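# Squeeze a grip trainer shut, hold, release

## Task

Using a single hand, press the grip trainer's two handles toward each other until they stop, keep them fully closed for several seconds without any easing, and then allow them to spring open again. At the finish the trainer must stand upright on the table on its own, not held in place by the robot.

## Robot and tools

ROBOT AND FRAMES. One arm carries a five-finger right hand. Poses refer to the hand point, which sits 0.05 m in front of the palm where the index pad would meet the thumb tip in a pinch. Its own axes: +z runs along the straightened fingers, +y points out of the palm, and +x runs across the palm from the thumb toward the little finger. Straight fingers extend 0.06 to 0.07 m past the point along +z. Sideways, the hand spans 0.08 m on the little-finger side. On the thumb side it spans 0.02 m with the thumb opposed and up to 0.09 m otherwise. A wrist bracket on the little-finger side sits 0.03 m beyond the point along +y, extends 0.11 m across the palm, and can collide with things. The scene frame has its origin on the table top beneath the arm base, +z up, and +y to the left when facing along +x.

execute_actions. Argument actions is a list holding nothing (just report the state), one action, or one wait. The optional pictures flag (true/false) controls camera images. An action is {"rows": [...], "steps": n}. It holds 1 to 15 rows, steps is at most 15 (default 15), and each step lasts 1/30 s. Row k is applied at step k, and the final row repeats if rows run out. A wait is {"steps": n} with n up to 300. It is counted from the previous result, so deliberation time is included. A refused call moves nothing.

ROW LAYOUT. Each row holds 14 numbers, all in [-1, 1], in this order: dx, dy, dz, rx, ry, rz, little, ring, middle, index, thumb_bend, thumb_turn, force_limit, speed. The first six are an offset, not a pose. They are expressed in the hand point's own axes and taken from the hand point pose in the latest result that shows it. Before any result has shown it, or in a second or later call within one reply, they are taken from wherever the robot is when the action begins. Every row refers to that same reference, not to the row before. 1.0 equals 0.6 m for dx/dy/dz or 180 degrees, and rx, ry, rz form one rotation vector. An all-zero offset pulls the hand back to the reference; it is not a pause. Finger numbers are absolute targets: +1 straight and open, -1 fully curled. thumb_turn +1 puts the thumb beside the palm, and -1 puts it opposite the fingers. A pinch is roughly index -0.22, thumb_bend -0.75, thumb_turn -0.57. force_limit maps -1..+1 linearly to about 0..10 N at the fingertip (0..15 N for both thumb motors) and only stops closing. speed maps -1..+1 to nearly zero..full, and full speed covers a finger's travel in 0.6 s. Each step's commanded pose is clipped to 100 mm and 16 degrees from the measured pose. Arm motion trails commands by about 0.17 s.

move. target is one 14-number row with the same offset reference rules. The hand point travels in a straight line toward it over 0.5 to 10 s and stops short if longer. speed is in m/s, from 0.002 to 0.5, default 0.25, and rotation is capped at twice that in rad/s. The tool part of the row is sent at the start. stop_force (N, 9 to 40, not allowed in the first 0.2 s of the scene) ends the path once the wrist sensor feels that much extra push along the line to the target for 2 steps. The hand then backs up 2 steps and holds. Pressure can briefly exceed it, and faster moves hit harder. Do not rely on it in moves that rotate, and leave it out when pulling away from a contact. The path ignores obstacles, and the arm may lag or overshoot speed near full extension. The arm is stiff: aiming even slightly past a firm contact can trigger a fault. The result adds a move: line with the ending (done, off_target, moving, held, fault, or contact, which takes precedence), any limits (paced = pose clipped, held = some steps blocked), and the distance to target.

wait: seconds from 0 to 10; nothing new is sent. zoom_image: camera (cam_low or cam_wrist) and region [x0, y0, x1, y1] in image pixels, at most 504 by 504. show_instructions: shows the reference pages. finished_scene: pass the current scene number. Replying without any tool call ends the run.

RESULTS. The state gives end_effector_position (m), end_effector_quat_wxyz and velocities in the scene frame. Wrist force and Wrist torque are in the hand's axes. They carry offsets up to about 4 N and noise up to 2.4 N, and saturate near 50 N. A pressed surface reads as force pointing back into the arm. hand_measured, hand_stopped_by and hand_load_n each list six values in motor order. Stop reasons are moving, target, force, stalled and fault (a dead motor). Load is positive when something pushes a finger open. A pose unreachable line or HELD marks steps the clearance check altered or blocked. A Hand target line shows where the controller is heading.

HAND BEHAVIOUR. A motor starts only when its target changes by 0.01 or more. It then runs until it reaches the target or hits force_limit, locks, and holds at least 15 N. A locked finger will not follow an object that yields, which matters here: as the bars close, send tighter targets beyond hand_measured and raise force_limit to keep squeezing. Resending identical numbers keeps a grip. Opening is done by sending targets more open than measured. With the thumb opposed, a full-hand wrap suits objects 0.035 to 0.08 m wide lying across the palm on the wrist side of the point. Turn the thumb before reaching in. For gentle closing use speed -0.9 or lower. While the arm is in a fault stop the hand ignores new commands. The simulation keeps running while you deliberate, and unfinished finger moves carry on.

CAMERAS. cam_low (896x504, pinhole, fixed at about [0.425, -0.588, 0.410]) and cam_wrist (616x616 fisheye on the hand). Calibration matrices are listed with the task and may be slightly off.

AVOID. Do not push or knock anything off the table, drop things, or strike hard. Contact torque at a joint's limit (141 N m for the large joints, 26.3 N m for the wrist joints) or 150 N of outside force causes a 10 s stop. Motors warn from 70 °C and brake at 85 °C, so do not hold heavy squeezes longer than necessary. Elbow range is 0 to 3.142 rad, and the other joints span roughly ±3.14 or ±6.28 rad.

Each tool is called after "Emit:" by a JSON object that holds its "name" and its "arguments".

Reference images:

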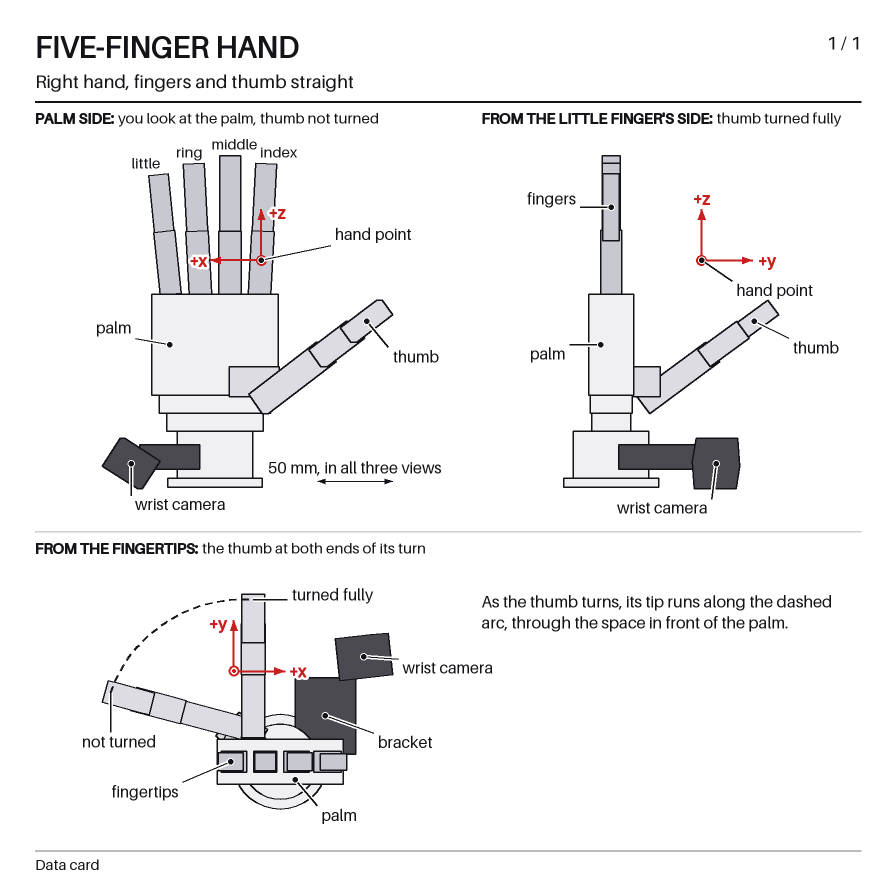

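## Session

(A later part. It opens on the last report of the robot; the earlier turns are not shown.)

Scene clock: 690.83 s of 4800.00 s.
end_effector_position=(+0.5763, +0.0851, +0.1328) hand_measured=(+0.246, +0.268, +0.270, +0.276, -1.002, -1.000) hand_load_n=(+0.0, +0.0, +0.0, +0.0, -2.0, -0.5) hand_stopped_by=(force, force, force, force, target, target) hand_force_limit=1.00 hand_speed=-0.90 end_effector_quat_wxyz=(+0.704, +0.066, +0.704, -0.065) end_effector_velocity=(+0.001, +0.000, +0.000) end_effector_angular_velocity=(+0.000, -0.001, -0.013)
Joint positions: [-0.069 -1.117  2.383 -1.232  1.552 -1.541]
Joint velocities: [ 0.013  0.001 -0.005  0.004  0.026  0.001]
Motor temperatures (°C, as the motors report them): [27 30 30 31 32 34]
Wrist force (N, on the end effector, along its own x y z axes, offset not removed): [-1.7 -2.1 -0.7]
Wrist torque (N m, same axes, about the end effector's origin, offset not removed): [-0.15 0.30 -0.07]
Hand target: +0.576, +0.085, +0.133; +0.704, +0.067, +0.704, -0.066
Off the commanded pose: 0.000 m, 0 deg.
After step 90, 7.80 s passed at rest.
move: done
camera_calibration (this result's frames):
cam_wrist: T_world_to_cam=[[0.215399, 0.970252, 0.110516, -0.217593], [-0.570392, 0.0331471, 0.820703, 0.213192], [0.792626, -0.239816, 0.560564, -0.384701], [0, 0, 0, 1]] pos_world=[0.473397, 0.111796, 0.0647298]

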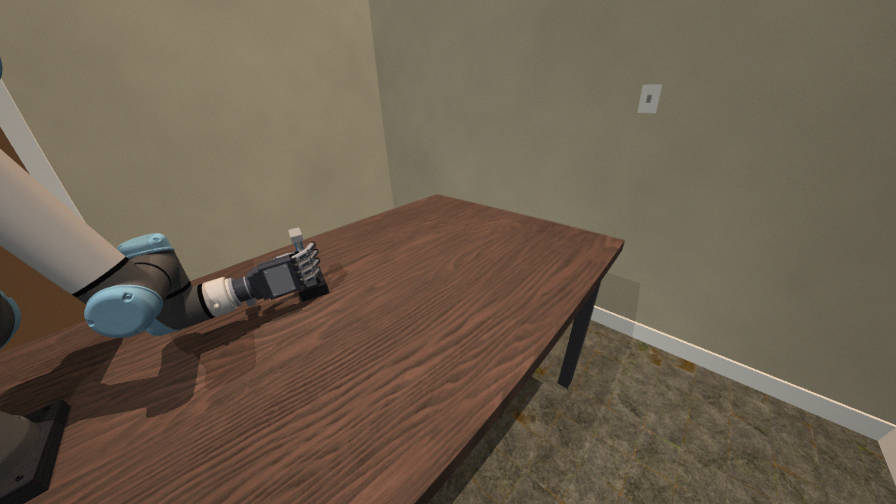

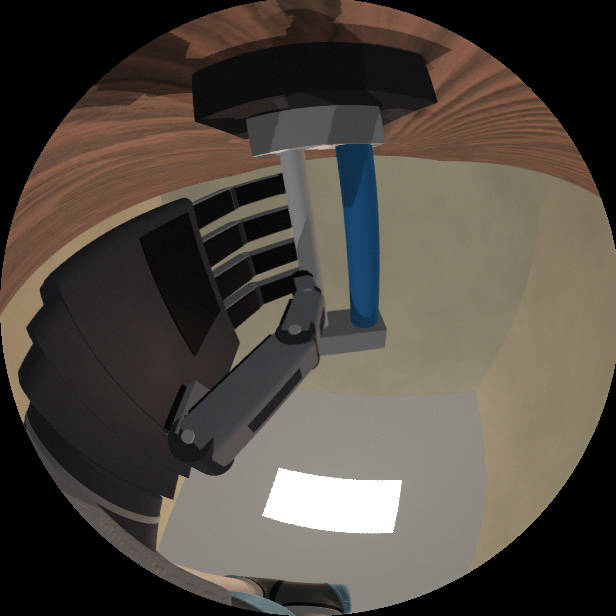

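Emit:
{"name": "move", "arguments": {"target": [0,0,0,0,0,0,1,1,1,1,1,-1,1,0.3]}}

Emit:
{"name": "move", "arguments": {"target": [0,0.06,0.02,0,0,0,1,1,1,1,1,-1,1,0.3], "speed": 0.05}}

Emit:
{"name": "move", "arguments": {"target": [0,0,0.05,0,0,0,1,1,1,1,1,-1,1,0.3], "speed": 0.05}}

Emit:
{"name": "move", "arguments": {"target": [0,0,0,0,0,0,-1,-1,-1,-1,1,-1,1,-0.6]}}

Scene clock: 711.17 s of 4800.00 s.
end_effector_position=(+0.5763, +0.0851, +0.1328) hand_measured=(+1.000, +1.000, +1.000, +1.000, +1.000, -1.000) hand_load_n=(+0.0, +0.0, +0.0, +0.0, +0.0, +0.0) hand_stopped_by=(target, target, target, target, target, target) hand_force_limit=1.00 hand_speed=0.30 end_effector_quat_wxyz=(+0.704, +0.066, +0.704, -0.065) end_effector_velocity=(+0.000, -0.000, -0.000) end_effector_angular_velocity=(+0.000, +0.001, -0.000)
Joint positions: [-0.069 -1.117  2.383 -1.232  1.552 -1.541]
Joint velocities: [ 0.     0.001 -0.001  0.     0.    -0.   ]
Motor temperatures (°C, as the motors report them): [27 30 30 31 32 34]
Wrist force (N, on the end effector, along its own x y z axes, offset not removed): [-4.2 2.8 2.4]
Wrist torque (N m, same axes, about the end effector's origin, offset not removed): [0.09 0.47 -0.26]
Hand target: +0.576, +0.085, +0.133; +0.704, +0.066, +0.704, -0.065
Off the commanded pose: 0.000 m, 0 deg.
After step 90, 15.60 s passed at rest.
move: done
camera_calibration (this result's frames):
cam_wrist: T_world_to_cam=[[0.215398, 0.970249, 0.110548, -0.217596], [-0.570397, 0.0331206, 0.820701, 0.213196], [0.792623, -0.239834, 0.560561, -0.384698], [0, 0, 0, 1]] pos_world=[0.473397, 0.111797, 0.0647317]

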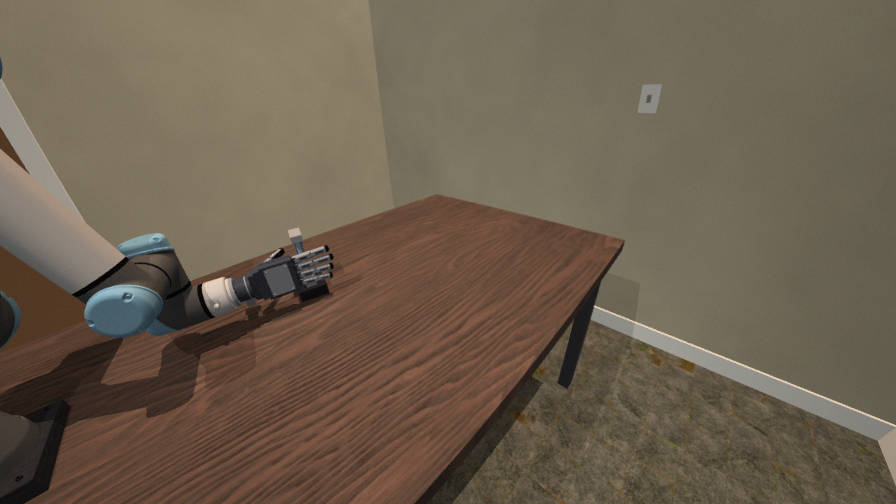

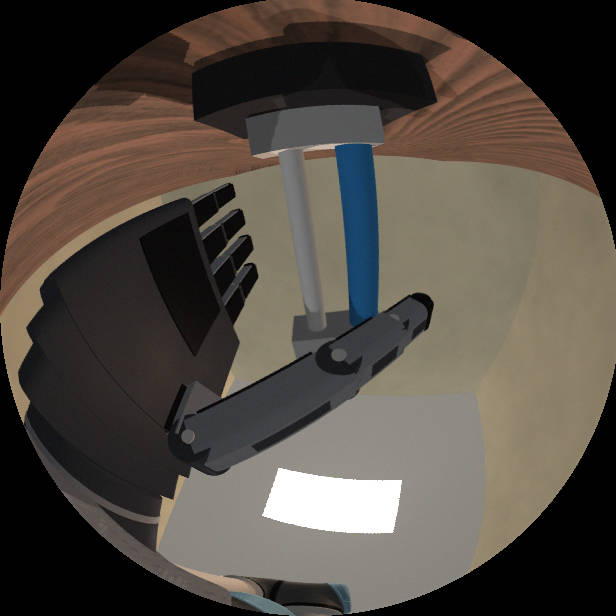

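Scene clock: 712.33 s of 4800.00 s.
end_effector_position=(+0.5946, +0.1181, +0.1329) hand_measured=(+1.000, +1.000, +1.000, +1.000, +1.000, -1.000) hand_load_n=(+0.0, +0.0, +0.0, +0.0, +0.0, +0.0) hand_stopped_by=(target, target, target, target, target, target) hand_force_limit=1.00 hand_speed=0.30 end_effector_quat_wxyz=(+0.704, +0.066, +0.704, -0.065) end_effector_velocity=(+0.002, +0.002, -0.000) end_effector_angular_velocity=(+0.001, +0.000, -0.001)
Joint positions: [ 0.043 -1.089  2.308 -1.184  1.664 -1.537]
Joint velocities: [ 0.008  0.003 -0.007  0.005  0.008  0.001]
Motor temperatures (°C, as the motors report them): [27 30 30 31 32 34]
Wrist force (N, on the end effector, along its own x y z axes, offset not removed): [2.7 -2.7 1.5]
Wrist torque (N m, same axes, about the end effector's origin, offset not removed): [-0.60 -0.63 0.39]
Hand target: +0.595, +0.118, +0.133; +0.704, +0.066, +0.704, -0.065
Off the commanded pose: 0.000 m, 0 deg.
move: done
camera_calibration (this result's frames):
cam_wrist: T_world_to_cam=[[0.215297, 0.970267, 0.11059, -0.25346], [-0.570426, 0.0330335, 0.820685, 0.22253], [0.79263, -0.239774, 0.560577, -0.391309], [0, 0, 0, 1]] pos_world=[0.491669, 0.144747, 0.0647617]

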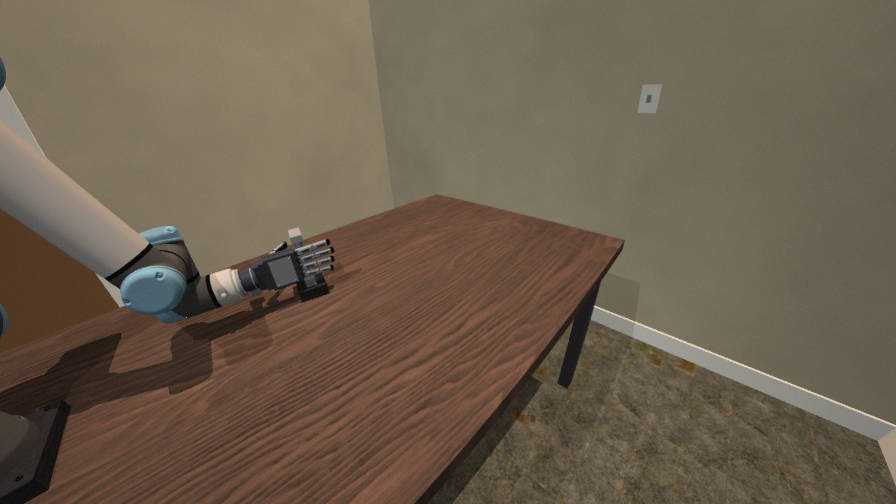

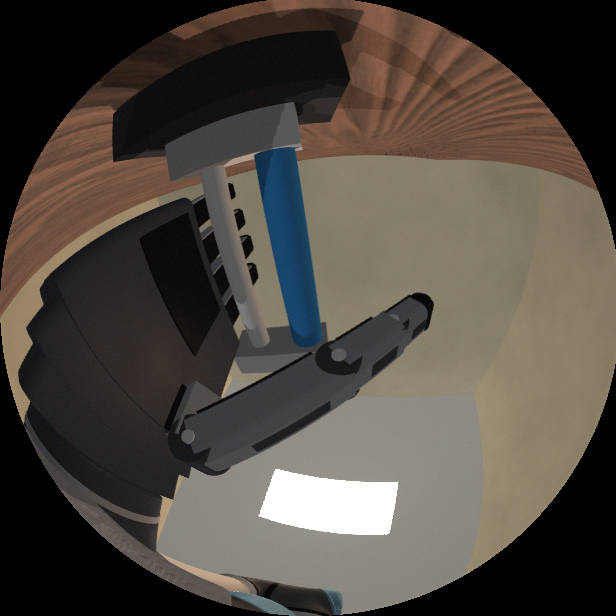

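Scene clock: 713.37 s of 4800.00 s.
end_effector_position=(+0.6239, +0.1126, +0.1328) hand_measured=(+1.000, +1.000, +1.000, +1.000, +1.000, -1.000) hand_load_n=(+0.0, +0.0, +0.0, +0.0, +0.0, +0.0) hand_stopped_by=(target, target, target, target, target, target) hand_force_limit=1.00 hand_speed=0.30 end_effector_quat_wxyz=(+0.704, +0.066, +0.704, -0.065) end_effector_velocity=(+0.002, -0.001, +0.000) end_effector_angular_velocity=(-0.000, -0.000, -0.001)
Joint positions: [ 0.035 -1.054  2.23  -1.142  1.656 -1.537]
Joint velocities: [-0.001  0.003 -0.006  0.003 -0.    -0.   ]
Motor temperatures (°C, as the motors report them): [27 30 30 31 32 34]
Wrist force (N, on the end effector, along its own x y z axes, offset not removed): [-2.1 1.1 0.5]
Wrist torque (N m, same axes, about the end effector's origin, offset not removed): [0.43 0.39 -0.01]
Hand target: +0.624, +0.113, +0.133; +0.704, +0.066, +0.704, -0.065
Off the commanded pose: 0.000 m, 0 deg.
move: done
camera_calibration (this result's frames):
cam_wrist: T_world_to_cam=[[0.215295, 0.970267, 0.110589, -0.254404], [-0.570434, 0.0330355, 0.820679, 0.239448], [0.792624, -0.239772, 0.560586, -0.415763], [0, 0, 0, 1]] pos_world=[0.520905, 0.139242, 0.0646946]

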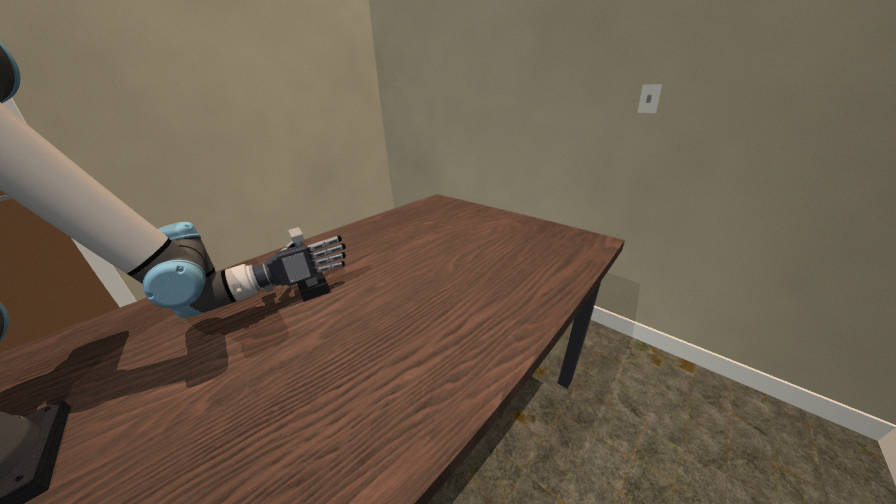

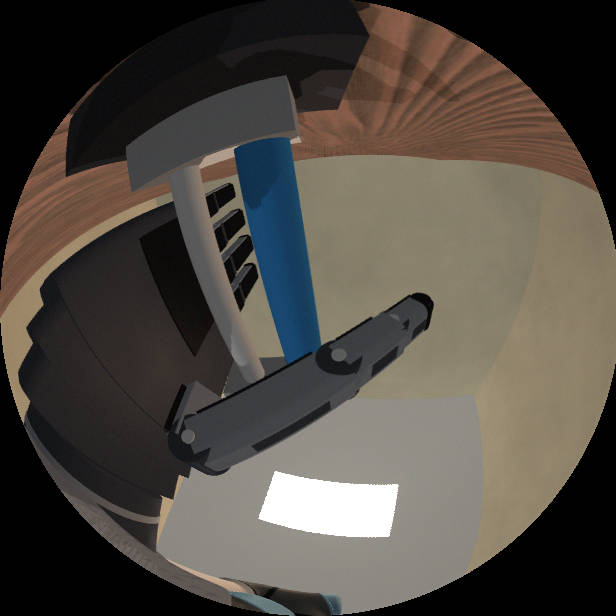

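Scene clock: 716.63 s of 4800.00 s.
end_effector_position=(+0.6239, +0.1126, +0.1328) hand_measured=(-1.000, -1.000, -0.998, -1.000, +1.000, -1.000) hand_load_n=(+0.0, +0.0, +4.5, +0.0, +0.0, +0.0) hand_stopped_by=(target, target, target, target, target, target) hand_force_limit=1.00 hand_speed=-0.60 end_effector_quat_wxyz=(+0.704, +0.066, +0.704, -0.065) end_effector_velocity=(+0.000, +0.000, +0.001) end_effector_angular_velocity=(+0.001, -0.002, +0.000)
Joint positions: [ 0.035 -1.054  2.23  -1.142  1.656 -1.537]
Joint velocities: [ 0.    -0.001 -0.001  0.    -0.     0.001]
Motor temperatures (°C, as the motors report them): [27 30 30 31 32 34]
Wrist force (N, on the end effector, along its own x y z axes, offset not removed): [-1.1 0.9 3.5]
Wrist torque (N m, same axes, about the end effector's origin, offset not removed): [-0.15 0.04 -0.31]
Hand target: +0.624, +0.113, +0.133; +0.704, +0.066, +0.704, -0.065
Off the commanded pose: 0.000 m, 0 deg.
move: done
camera_calibration (this result's frames):
cam_wrist: T_world_to_cam=[[0.215283, 0.970269, 0.110598, -0.254399], [-0.570504, 0.0330419, 0.82063, 0.239477], [0.792577, -0.239764, 0.560655, -0.415765], [0, 0, 0, 1]] pos_world=[0.520916, 0.139237, 0.0647152]

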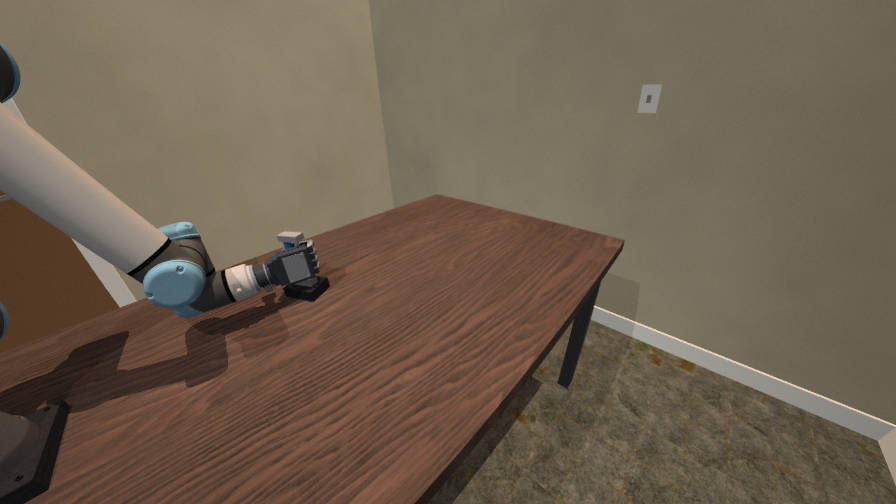

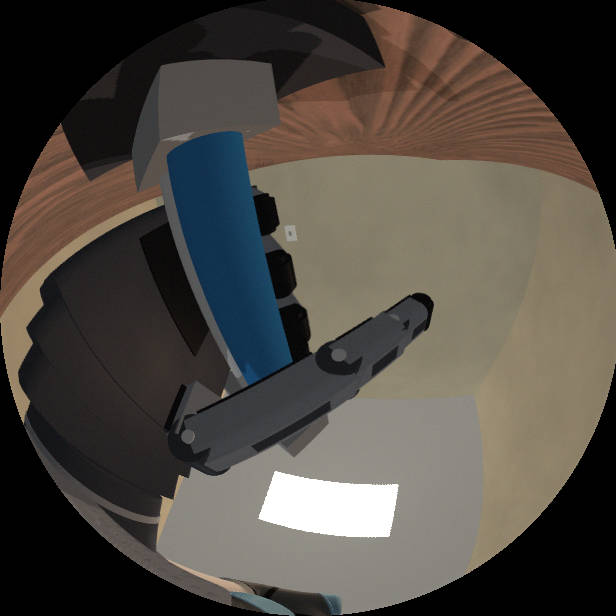

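Emit:
{"name": "execute_actions", "arguments": {"actions": [{"rows":[[0,0,0,0,0,0,1,1,1,1,1,-1,1,0]],"steps":15}]}}

Emit:
{"name": "wait", "arguments": {"seconds": 1}}

Scene clock: 743.33 s of 4800.00 s.
end_effector_position=(+0.6239, +0.1126, +0.1328) hand_measured=(-0.338, -0.338, -0.338, -0.338, +1.000, -1.000) hand_load_n=(+0.0, +0.0, +0.0, +0.0, +0.0, +0.0) hand_stopped_by=(moving, moving, moving, moving, target, target) hand_force_limit=1.00 hand_speed=0.00 end_effector_quat_wxyz=(+0.704, +0.066, +0.704, -0.065) end_effector_velocity=(-0.000, +0.000, -0.000) end_effector_angular_velocity=(-0.000, +0.001, +0.000)
Joint positions: [ 0.035 -1.054  2.23  -1.142  1.656 -1.537]
Joint velocities: [ 0.    -0.     0.001  0.     0.    -0.   ]
Motor temperatures (°C, as the motors report them): [27 30 30 31 32 34]
Wrist force (N, on the end effector, along its own x y z axes, offset not removed): [-1.0 1.6 -4.5]
Wrist torque (N m, same axes, about the end effector's origin, offset not removed): [0.57 0.12 -0.18]
Hand target: +0.624, +0.113, +0.133; +0.704, +0.066, +0.704, -0.065
Off the commanded pose: 0.000 m, 0 deg.
Steps of this call (steps 1 to 90: nothing new was sent; then 23.20 s passed at rest; steps 91 to 105: all 15 steps of this action). Readings (end_effector_position | what the end effector reports):
91: (+0.6239, +0.1126, +0.1328) | hand_measured=(-1.000, -1.000, -0.998, -1.000, +1.000, -1.000) hand_load_n=(+0.0, +0.0, +4.5, +0.0, +0.0, +0.0) hand_stopped_by=(moving, moving, moving, moving, target, target) hand_force_limit=1.00 hand_speed=0.00
92: (+0.6239, +0.1126, +0.1328) | hand_measured=(-1.000, -1.000, -0.998, -1.000, +1.000, -1.000) hand_load_n=(+0.0, +0.0, +4.5, +0.0, +0.0, +0.0) hand_stopped_by=(moving, moving, moving, moving, target, target) hand_force_limit=1.00 hand_speed=0.00
94: (+0.6239, +0.1126, +0.1328) | hand_measured=(-0.950, -0.950, -0.948, -0.950, +1.000, -1.000) hand_load_n=(+0.0, +0.0, +0.0, +0.0, +0.0, +0.0) hand_stopped_by=(moving, moving, moving, moving, target, target) hand_force_limit=1.00 hand_speed=0.00
98: (+0.6239, +0.1126, +0.1328) | hand_measured=(-0.728, -0.728, -0.726, -0.728, +1.000, -1.000) hand_load_n=(+0.0, +0.0, +0.0, +0.0, +0.0, +0.0) hand_stopped_by=(moving, moving, moving, moving, target, target) hand_force_limit=1.00 hand_speed=0.00
105: the state above
camera_calibration (this result's frames):
cam_wrist: T_world_to_cam=[[0.215308, 0.970264, 0.11059, -0.25441], [-0.570451, 0.0330473, 0.820667, 0.239449], [0.792609, -0.239782, 0.560603, -0.415763], [0, 0, 0, 1]] pos_world=[0.520907, 0.139239, 0.0647054]

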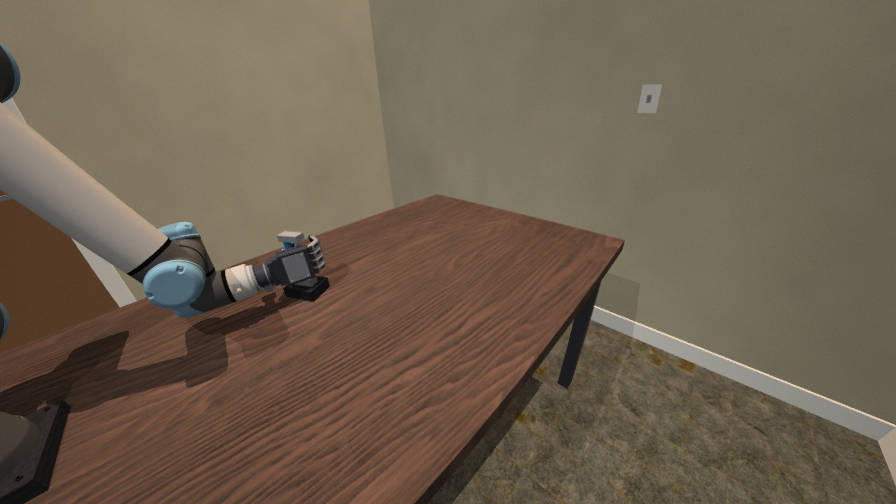

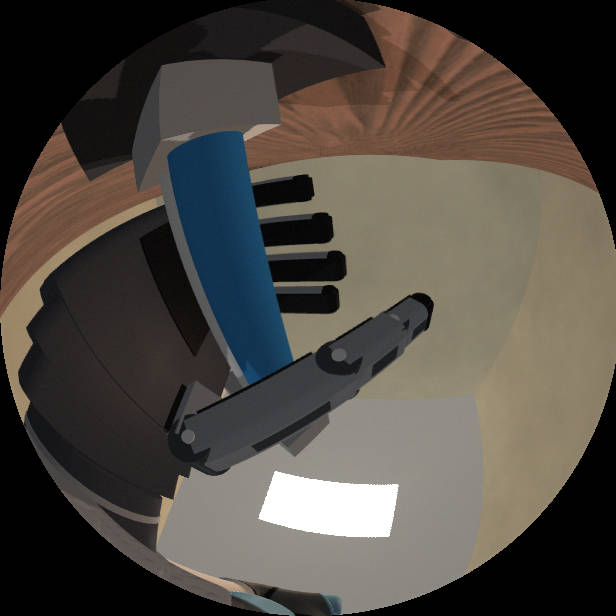

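Scene clock: 744.33 s of 4800.00 s.
end_effector_position=(+0.6239, +0.1126, +0.1328) hand_measured=(+1.000, +1.000, +1.000, +1.000, +1.000, -1.000) hand_load_n=(+0.0, +0.0, +0.0, +0.0, +0.0, +0.0) hand_stopped_by=(target, target, target, target, target, target) hand_force_limit=1.00 hand_speed=0.00 end_effector_quat_wxyz=(+0.704, +0.066, +0.704, -0.065) end_effector_velocity=(+0.000, -0.000, +0.000) end_effector_angular_velocity=(-0.001, -0.001, -0.000)
Joint positions: [ 0.035 -1.054  2.23  -1.142  1.656 -1.537]
Joint velocities: [-0.    -0.001 -0.     0.    -0.    -0.   ]
Motor temperatures (°C, as the motors report them): [27 30 30 31 32 34]
Wrist force (N, on the end effector, along its own x y z axes, offset not removed): [-2.3 0.5 0.4]
Wrist torque (N m, same axes, about the end effector's origin, offset not removed): [0.38 0.20 -0.19]
Hand target: +0.624, +0.113, +0.133; +0.704, +0.066, +0.704, -0.065
Off the commanded pose: 0.000 m, 0 deg.
Steps of this call (steps 1 to 30: nothing new was sent). Readings (end_effector_position | what the end effector reports):
1: (+0.6239, +0.1126, +0.1328) | hand_measured=(-0.284, -0.284, -0.282, -0.284, +1.000, -1.000) hand_load_n=(+0.0, +0.0, +0.0, +0.0, +0.0, +0.0) hand_stopped_by=(moving, moving, moving, moving, target, target) hand_force_limit=1.00 hand_speed=0.00
2: (+0.6239, +0.1126, +0.1328) | hand_measured=(-0.228, -0.228, -0.226, -0.228, +1.000, -1.000) hand_load_n=(+0.0, +0.0, +0.0, +0.0, +0.0, +0.0) hand_stopped_by=(moving, moving, moving, moving, target, target) hand_force_limit=1.00 hand_speed=0.00
4: (+0.6239, +0.1126, +0.1328) | hand_measured=(-0.116, -0.116, -0.116, -0.116, +1.000, -1.000) hand_load_n=(+0.0, +0.0, +0.0, +0.0, +0.0, +0.0) hand_stopped_by=(moving, moving, moving, moving, target, target) hand_force_limit=1.00 hand_speed=0.00
8: (+0.6239, +0.1126, +0.1328) | hand_measured=(+0.106, +0.106, +0.108, +0.106, +1.000, -1.000) hand_load_n=(+0.0, +0.0, +0.0, +0.0, +0.0, +0.0) hand_stopped_by=(moving, moving, moving, moving, target, target) hand_force_limit=1.00 hand_speed=0.00
30: the state above
camera_calibration (this result's frames):
cam_wrist: T_world_to_cam=[[0.215281, 0.970269, 0.110598, -0.254402], [-0.570503, 0.0330411, 0.820631, 0.239476], [0.792579, -0.239763, 0.560654, -0.415764], [0, 0, 0, 1]] pos_world=[0.520915, 0.139241, 0.0647148]

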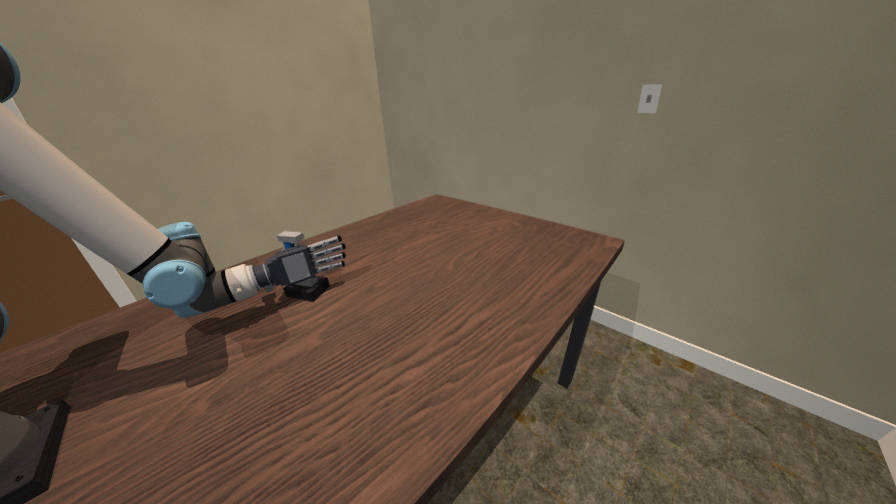

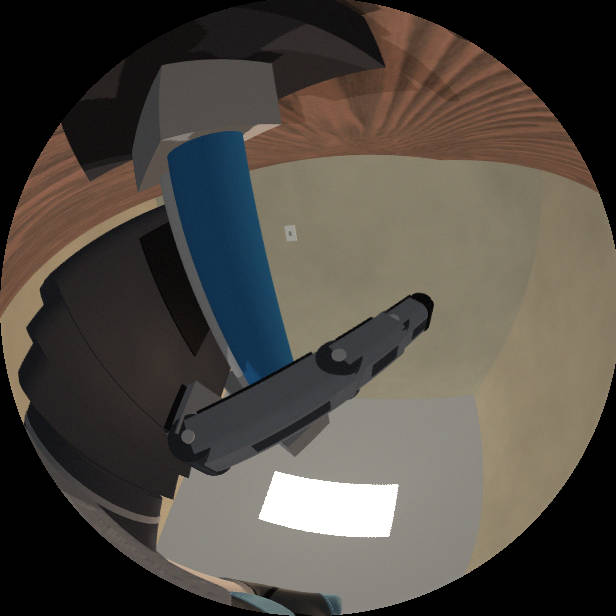

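Emit:
{"name": "move", "arguments": {"target": [0,-0.018,-0.128,0.044,0,0,1,1,1,1,1,-1,1,0], "speed": 0.08}}

Emit:
{"name": "execute_actions", "arguments": {"actions": [{"rows":[[0,0,0,0,0,0,0.7,0.7,0.7,0.7,-1,-1,1,0.3]],"steps":15}], "pictures": false}}

Emit:
{"name": "wait", "arguments": {"seconds": 0.5}}

Scene clock: 757.73 s of 4800.00 s.
end_effector_position=(+0.5467, +0.1162, +0.1330) hand_measured=(+1.000, +1.000, +1.000, +1.000, +1.000, -1.000) hand_load_n=(+0.0, +0.0, +0.0, +0.0, +0.0, +0.0) hand_stopped_by=(target, target, target, target, target, target) hand_force_limit=1.00 hand_speed=0.00 end_effector_quat_wxyz=(+0.698, +0.114, +0.698, -0.113) end_effector_velocity=(-0.002, +0.000, -0.000) end_effector_angular_velocity=(+0.001, +0.001, -0.005)
Joint positions: [ 0.144 -1.134  2.4   -1.225  1.903 -1.532]
Joint velocities: [ 0.005 -0.001  0.004 -0.002  0.009  0.001]
Motor temperatures (°C, as the motors report them): [27 30 30 31 32 34]
Wrist force (N, on the end effector, along its own x y z axes, offset not removed): [-2.9 -1.4 -1.9]
Wrist torque (N m, same axes, about the end effector's origin, offset not removed): [0.03 0.40 -0.33]
Hand target: +0.546, +0.116, +0.133; +0.698, +0.114, +0.698, -0.114
Off the commanded pose: 0.000 m, 0 deg.
After step 90, 8.93 s passed at rest.
move: done
camera_calibration (this result's frames):
cam_wrist: T_world_to_cam=[[0.346448, 0.931539, 0.110489, -0.308478], [-0.560311, 0.11103, 0.820807, 0.180564], [0.752346, -0.346275, 0.560418, -0.319413], [0, 0, 0, 1]] pos_world=[0.448353, 0.156706, 0.0648797]

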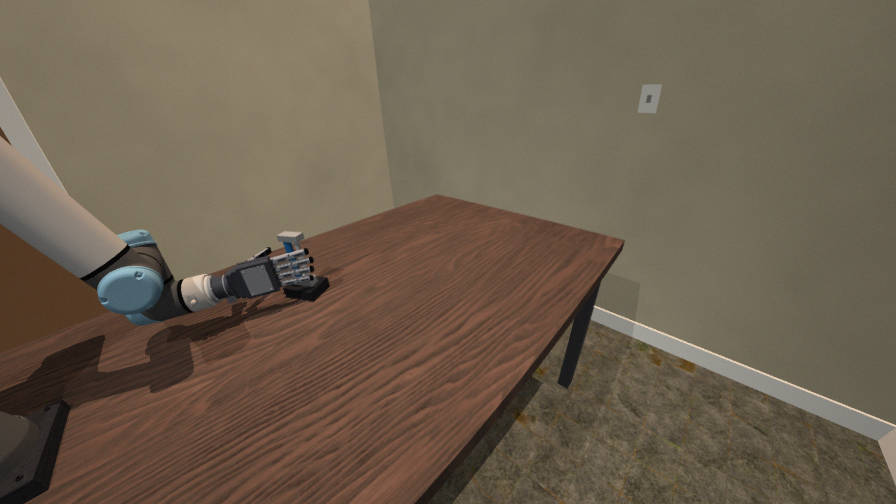

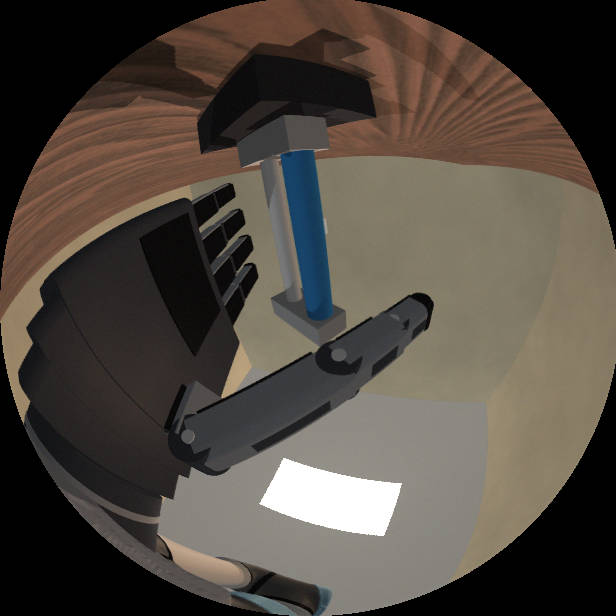

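Scene clock: 758.23 s of 4800.00 s.
end_effector_position=(+0.5467, +0.1162, +0.1330) hand_measured=(+0.700, +0.700, +0.700, +0.700, +0.456, -1.000) hand_load_n=(+0.0, +0.0, +0.0, +0.0, +0.0, +0.0) hand_stopped_by=(target, target, target, target, moving, target) hand_force_limit=1.00 hand_speed=0.30 end_effector_quat_wxyz=(+0.698, +0.114, +0.698, -0.113) end_effector_velocity=(+0.000, -0.000, +0.000) end_effector_angular_velocity=(-0.000, -0.001, -0.000)
Joint positions: [ 0.144 -1.134  2.4   -1.225  1.903 -1.532]
Joint velocities: [-0.    -0.    -0.001  0.    -0.    -0.   ]
Motor temperatures (°C, as the motors report them): [27 30 30 31 32 34]
Wrist force (N, on the end effector, along its own x y z axes, offset not removed): [0.1 0.8 1.5]
Wrist torque (N m, same axes, about the end effector's origin, offset not removed): [0.02 -0.09 0.04]
Hand target: +0.547, +0.116, +0.133; +0.698, +0.114, +0.698, -0.113
Off the commanded pose: 0.000 m, 0 deg.
Steps of this call (steps 1 to 15: all 15 steps of this action). Readings (end_effector_position | what the end effector reports):
1: (+0.5466, +0.1162, +0.1330) | hand_measured=(+1.000, +1.000, +1.000, +1.000, +1.000, -1.000) hand_load_n=(+0.0, +0.0, +0.0, +0.0, +0.0, +0.0) hand_stopped_by=(moving, moving, moving, moving, moving, target) hand_force_limit=1.00 hand_speed=0.30
2: (+0.5466, +0.1162, +0.1330) | hand_measured=(+1.000, +1.000, +1.000, +1.000, +1.000, -1.000) hand_load_n=(+0.0, +0.0, +0.0, +0.0, +0.0, +0.0) hand_stopped_by=(moving, moving, moving, moving, moving, target) hand_force_limit=1.00 hand_speed=0.30
4: (+0.5466, +0.1162, +0.1330) | hand_measured=(+0.934, +0.934, +0.934, +0.934, +0.958, -1.000) hand_load_n=(+0.0, +0.0, -0.5, +0.0, +0.0, +0.0) hand_stopped_by=(moving, moving, moving, moving, moving, target) hand_force_limit=1.00 hand_speed=0.30
8: (+0.5466, +0.1162, +0.1330) | hand_measured=(+0.702, +0.702, +0.702, +0.702, +0.776, -1.000) hand_load_n=(+0.0, +0.0, +0.0, +0.0, +0.0, +0.0) hand_stopped_by=(moving, moving, moving, moving, moving, target) hand_force_limit=1.00 hand_speed=0.30
15: the state above

Scene clock: 758.73 s of 4800.00 s.
end_effector_position=(+0.5467, +0.1162, +0.1330) hand_measured=(+0.700, +0.700, +0.700, +0.700, -0.228, -1.000) hand_load_n=(+0.0, +0.0, +0.0, +0.0, +0.0, +0.0) hand_stopped_by=(target, target, target, target, moving, target) hand_force_limit=1.00 hand_speed=0.30 end_effector_quat_wxyz=(+0.698, +0.114, +0.698, -0.113) end_effector_velocity=(-0.000, -0.000, -0.001) end_effector_angular_velocity=(-0.000, +0.001, -0.000)
Joint positions: [ 0.144 -1.134  2.4   -1.225  1.903 -1.532]
Joint velocities: [-0.     0.001 -0.     0.     0.    -0.   ]
Motor temperatures (°C, as the motors report them): [27 30 30 31 32 34]
Wrist force (N, on the end effector, along its own x y z axes, offset not removed): [-0.7 2.9 0.7]
Wrist torque (N m, same axes, about the end effector's origin, offset not removed): [0.51 0.10 0.14]
Hand target: +0.547, +0.116, +0.133; +0.698, +0.114, +0.698, -0.113
Off the commanded pose: 0.000 m, 0 deg.
Steps of this call (steps 1 to 15: nothing new was sent). Readings (end_effector_position | what the end effector reports):
1: (+0.5467, +0.1162, +0.1330) | hand_measured=(+0.700, +0.700, +0.700, +0.700, +0.412, -1.000) hand_load_n=(+0.0, +0.0, +0.0, +0.0, +0.0, +0.0) hand_stopped_by=(target, target, target, target, moving, target) hand_force_limit=1.00 hand_speed=0.30
2: (+0.5467, +0.1162, +0.1330) | hand_measured=(+0.700, +0.700, +0.700, +0.700, +0.366, -1.000) hand_load_n=(+0.0, +0.0, +0.0, +0.0, +0.0, +0.0) hand_stopped_by=(target, target, target, target, moving, target) hand_force_limit=1.00 hand_speed=0.30
4: (+0.5467, +0.1162, +0.1330) | hand_measured=(+0.700, +0.700, +0.700, +0.700, +0.274, -1.000) hand_load_n=(+0.0, +0.0, +0.0, +0.0, +0.0, +0.0) hand_stopped_by=(target, target, target, target, moving, target) hand_force_limit=1.00 hand_speed=0.30
8: (+0.5467, +0.1162, +0.1330) | hand_measured=(+0.700, +0.700, +0.700, +0.700, +0.092, -1.000) hand_load_n=(+0.0, +0.0, +0.0, +0.0, +0.0, +0.0) hand_stopped_by=(target, target, target, target, moving, target) hand_force_limit=1.00 hand_speed=0.30
15: the state above
camera_calibration (this result's frames):
cam_wrist: T_world_to_cam=[[0.346429, 0.93154, 0.110544, -0.308485], [-0.560419, 0.111018, 0.820735, 0.180592], [0.752275, -0.346277, 0.560513, -0.319423], [0, 0, 0, 1]] pos_world=[0.448369, 0.156709, 0.0649237]

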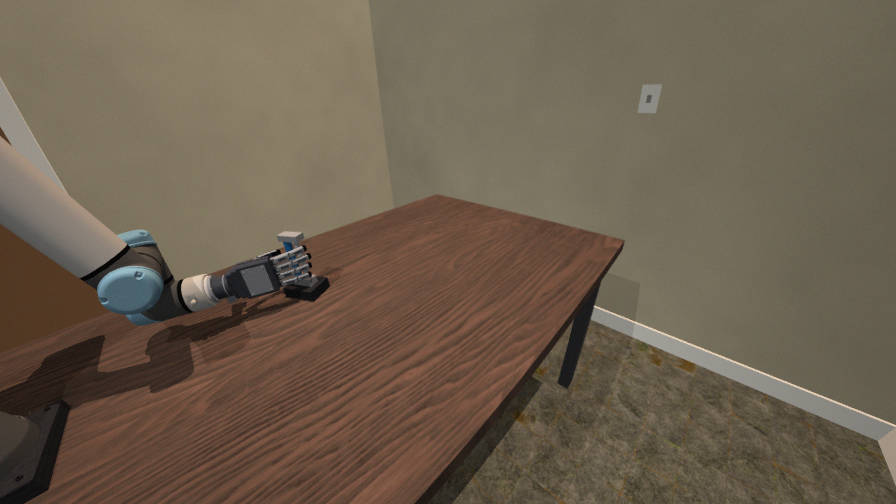

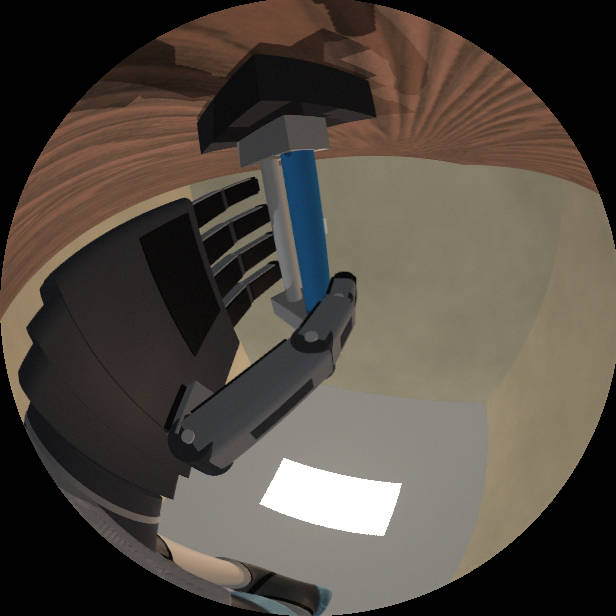

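Emit:
{"name": "move", "arguments": {"target": [0,0.016,0.009,0.055,0,0,0.7,0.7,0.7,0.7,-1,-1,1,0.3], "speed": 0.05}}

Scene clock: 767.10 s of 4800.00 s.
end_effector_position=(+0.5548, +0.1236, +0.1330) hand_measured=(+0.700, +0.700, +0.700, +0.700, -1.000, -1.000) hand_load_n=(+0.0, +0.0, +0.0, +0.0, +0.0, +0.0) hand_stopped_by=(target, target, target, target, target, target) hand_force_limit=1.00 hand_speed=0.30 end_effector_quat_wxyz=(+0.685, +0.173, +0.686, -0.173) end_effector_velocity=(+0.001, +0.000, +0.000) end_effector_angular_velocity=(+0.000, -0.000, -0.014)
Joint positions: [ 0.301 -1.092  2.287 -1.142  2.23  -1.52 ]
Joint velocities: [ 0.011  0.003 -0.011  0.009  0.026  0.001]
Motor temperatures (°C, as the motors report them): [27 30 30 31 32 34]
Wrist force (N, on the end effector, along its own x y z axes, offset not removed): [0.4 2.1 1.2]
Wrist torque (N m, same axes, about the end effector's origin, offset not removed): [0.02 -0.21 0.08]
Hand target: +0.555, +0.124, +0.133; +0.685, +0.174, +0.686, -0.173
Off the commanded pose: 0.000 m, 0 deg.
After step 110, 2.67 s passed at rest.
move: done
camera_calibration (this result's frames):
cam_wrist: T_world_to_cam=[[0.500018, 0.858954, 0.11036, -0.394378], [-0.533067, 0.20484, 0.820902, 0.15754], [0.682511, -0.469296, 0.560303, -0.268977], [0, 0, 0, 1]] pos_world=[0.464755, 0.180253, 0.0649074]

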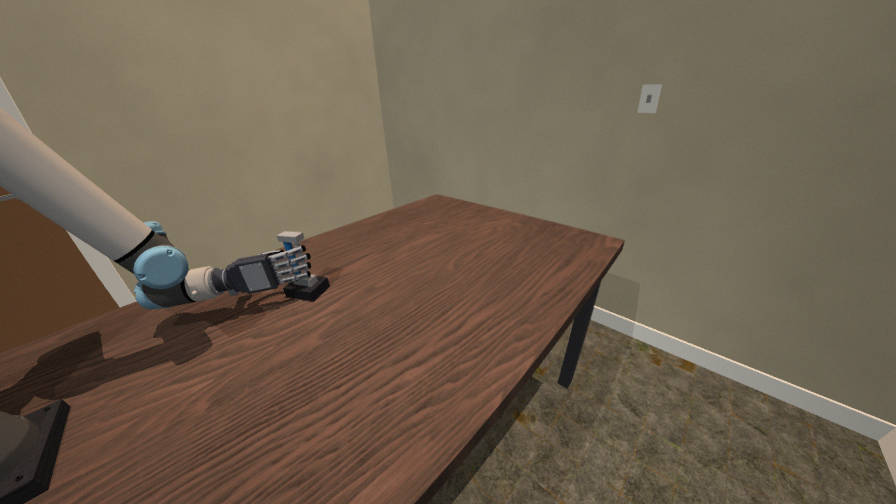

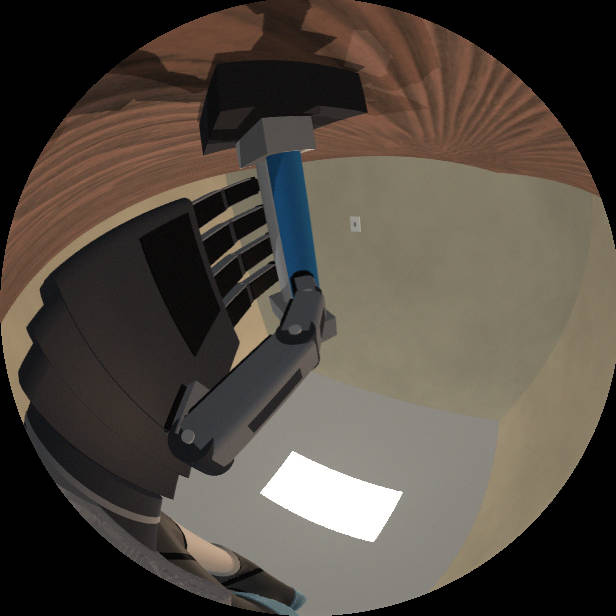

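Aligned. Close slowly.

Emit:
{"name": "execute_actions", "arguments": {"actions": [{"rows":[[0,0,0.004,0,0,0,0.4,0.4,0.4,0.4,-1,-1,1,-0.9]],"steps":15}], "pictures": false}}

Emit:
{"name": "wait", "arguments": {"seconds": 1.6}}

Scene clock: 771.70 s of 4800.00 s.
end_effector_position=(+0.5568, +0.1224, +0.1330) hand_measured=(+0.634, +0.634, +0.634, +0.634, -1.000, -1.000) hand_load_n=(+0.0, +0.0, +0.0, +0.0, +0.0, +0.0) hand_stopped_by=(moving, moving, moving, moving, target, target) hand_force_limit=1.00 hand_speed=-0.90 end_effector_quat_wxyz=(+0.685, +0.173, +0.686, -0.173) end_effector_velocity=(+0.001, -0.000, -0.000) end_effector_angular_velocity=(-0.000, +0.000, +0.000)
Joint positions: [ 0.297 -1.09   2.283 -1.14   2.226 -1.52 ]
Joint velocities: [-0.001  0.001 -0.001  0.    -0.001 -0.   ]
Motor temperatures (°C, as the motors report them): [27 30 30 31 32 34]
Wrist force (N, on the end effector, along its own x y z axes, offset not removed): [-0.6 3.2 -0.9]
Wrist torque (N m, same axes, about the end effector's origin, offset not removed): [0.56 0.23 -0.16]
Hand target: +0.557, +0.122, +0.133; +0.685, +0.173, +0.686, -0.173
Off the commanded pose: 0.000 m, 0 deg.
Steps of this call (steps 1 to 90: nothing new was sent; then 1.10 s passed at rest; steps 91 to 105: all 15 steps of this action). Readings (end_effector_position | what the end effector reports):
91: (+0.5548, +0.1236, +0.1330) | hand_measured=(+0.700, +0.700, +0.700, +0.700, -1.000, -1.000) hand_load_n=(+0.0, +0.0, +0.0, +0.0, +0.0, +0.0) hand_stopped_by=(moving, moving, moving, moving, target, target) hand_force_limit=1.00 hand_speed=-0.90
92: (+0.5551, +0.1235, +0.1330) | hand_measured=(+0.700, +0.700, +0.700, +0.700, -1.000, -1.000) hand_load_n=(+0.0, +0.0, +0.0, +0.0, +0.0, +0.0) hand_stopped_by=(moving, moving, moving, moving, target, target) hand_force_limit=1.00 hand_speed=-0.90
94: (+0.5558, +0.1231, +0.1330) | hand_measured=(+0.694, +0.694, +0.694, +0.694, -1.000, -1.000) hand_load_n=(+0.0, +0.0, +0.0, +0.0, +0.0, +0.0) hand_stopped_by=(moving, moving, moving, moving, target, target) hand_force_limit=1.00 hand_speed=-0.90
98: (+0.5565, +0.1226, +0.1330) | hand_measured=(+0.672, +0.672, +0.672, +0.672, -1.000, -1.000) hand_load_n=(+0.0, +0.0, +0.0, +0.0, +0.0, +0.0) hand_stopped_by=(moving, moving, moving, moving, target, target) hand_force_limit=1.00 hand_speed=-0.90
105: the state above

Scene clock: 773.30 s of 4800.00 s.
end_effector_position=(+0.5569, +0.1224, +0.1330) hand_measured=(+0.400, +0.400, +0.400, +0.400, -1.000, -1.000) hand_load_n=(+1.0, +1.5, +0.0, +0.0, +0.0, +0.0) hand_stopped_by=(target, target, target, target, target, target) hand_force_limit=1.00 hand_speed=-0.90 end_effector_quat_wxyz=(+0.685, +0.173, +0.686, -0.173) end_effector_velocity=(+0.000, +0.000, +0.000) end_effector_angular_velocity=(+0.001, -0.001, -0.000)
Joint positions: [ 0.296 -1.09   2.283 -1.14   2.226 -1.52 ]
Joint velocities: [ 0.    -0.    -0.     0.     0.     0.001]
Motor temperatures (°C, as the motors report them): [27 30 30 31 32 34]
Wrist force (N, on the end effector, along its own x y z axes, offset not removed): [-2.6 -0.9 0.7]
Wrist torque (N m, same axes, about the end effector's origin, offset not removed): [0.32 0.48 -0.41]
Hand target: +0.557, +0.122, +0.133; +0.685, +0.173, +0.686, -0.173
Off the commanded pose: 0.000 m, 0 deg.
Steps of this call (steps 1 to 48: nothing new was sent). Readings (end_effector_position | what the end effector reports):
1: (+0.5568, +0.1224, +0.1330) | hand_measured=(+0.628, +0.628, +0.628, +0.628, -1.000, -1.000) hand_load_n=(+0.0, +0.0, +0.0, +0.0, +0.0, +0.0) hand_stopped_by=(moving, moving, moving, moving, target, target) hand_force_limit=1.00 hand_speed=-0.90
2: (+0.5568, +0.1224, +0.1330) | hand_measured=(+0.622, +0.622, +0.622, +0.622, -1.000, -1.000) hand_load_n=(+0.0, +1.0, +0.0, +0.0, +0.0, +0.0) hand_stopped_by=(moving, moving, moving, moving, target, target) hand_force_limit=1.00 hand_speed=-0.90
4: (+0.5568, +0.1224, +0.1330) | hand_measured=(+0.612, +0.612, +0.612, +0.612, -1.000, -1.000) hand_load_n=(+1.0, +2.0, +0.0, +0.0, +0.0, +0.0) hand_stopped_by=(moving, moving, moving, moving, target, target) hand_force_limit=1.00 hand_speed=-0.90
8: (+0.5569, +0.1224, +0.1330) | hand_measured=(+0.590, +0.590, +0.590, +0.590, -1.000, -1.000) hand_load_n=(+1.0, +2.0, +0.0, +0.0, +0.0, +0.0) hand_stopped_by=(moving, moving, moving, moving, target, target) hand_force_limit=1.00 hand_speed=-0.90
48: the state above
camera_calibration (this result's frames):
cam_wrist: T_world_to_cam=[[0.500023, 0.858955, 0.110335, -0.394451], [-0.533042, 0.20485, 0.820916, 0.158896], [0.682527, -0.46929, 0.560289, -0.270955], [0, 0, 0, 1]] pos_world=[0.466867, 0.179109, 0.0648943]

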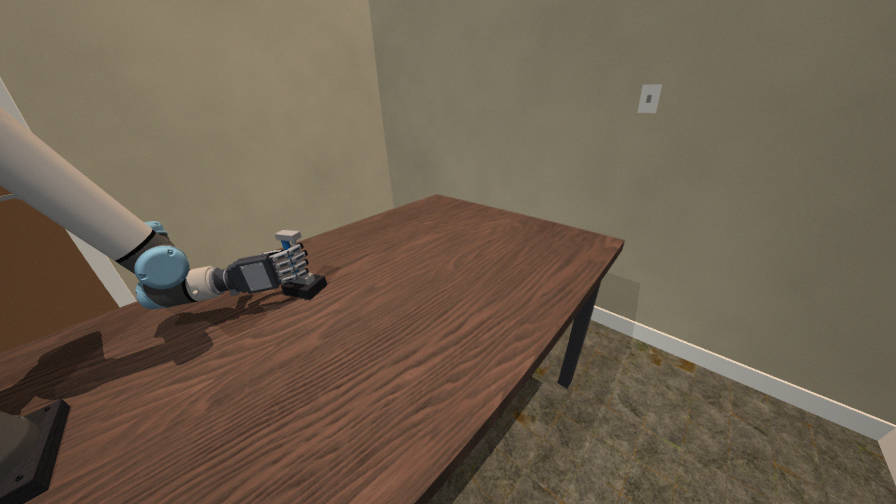

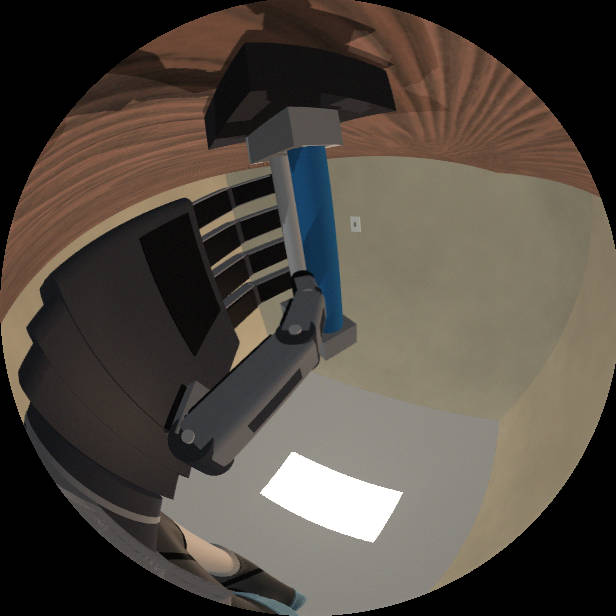

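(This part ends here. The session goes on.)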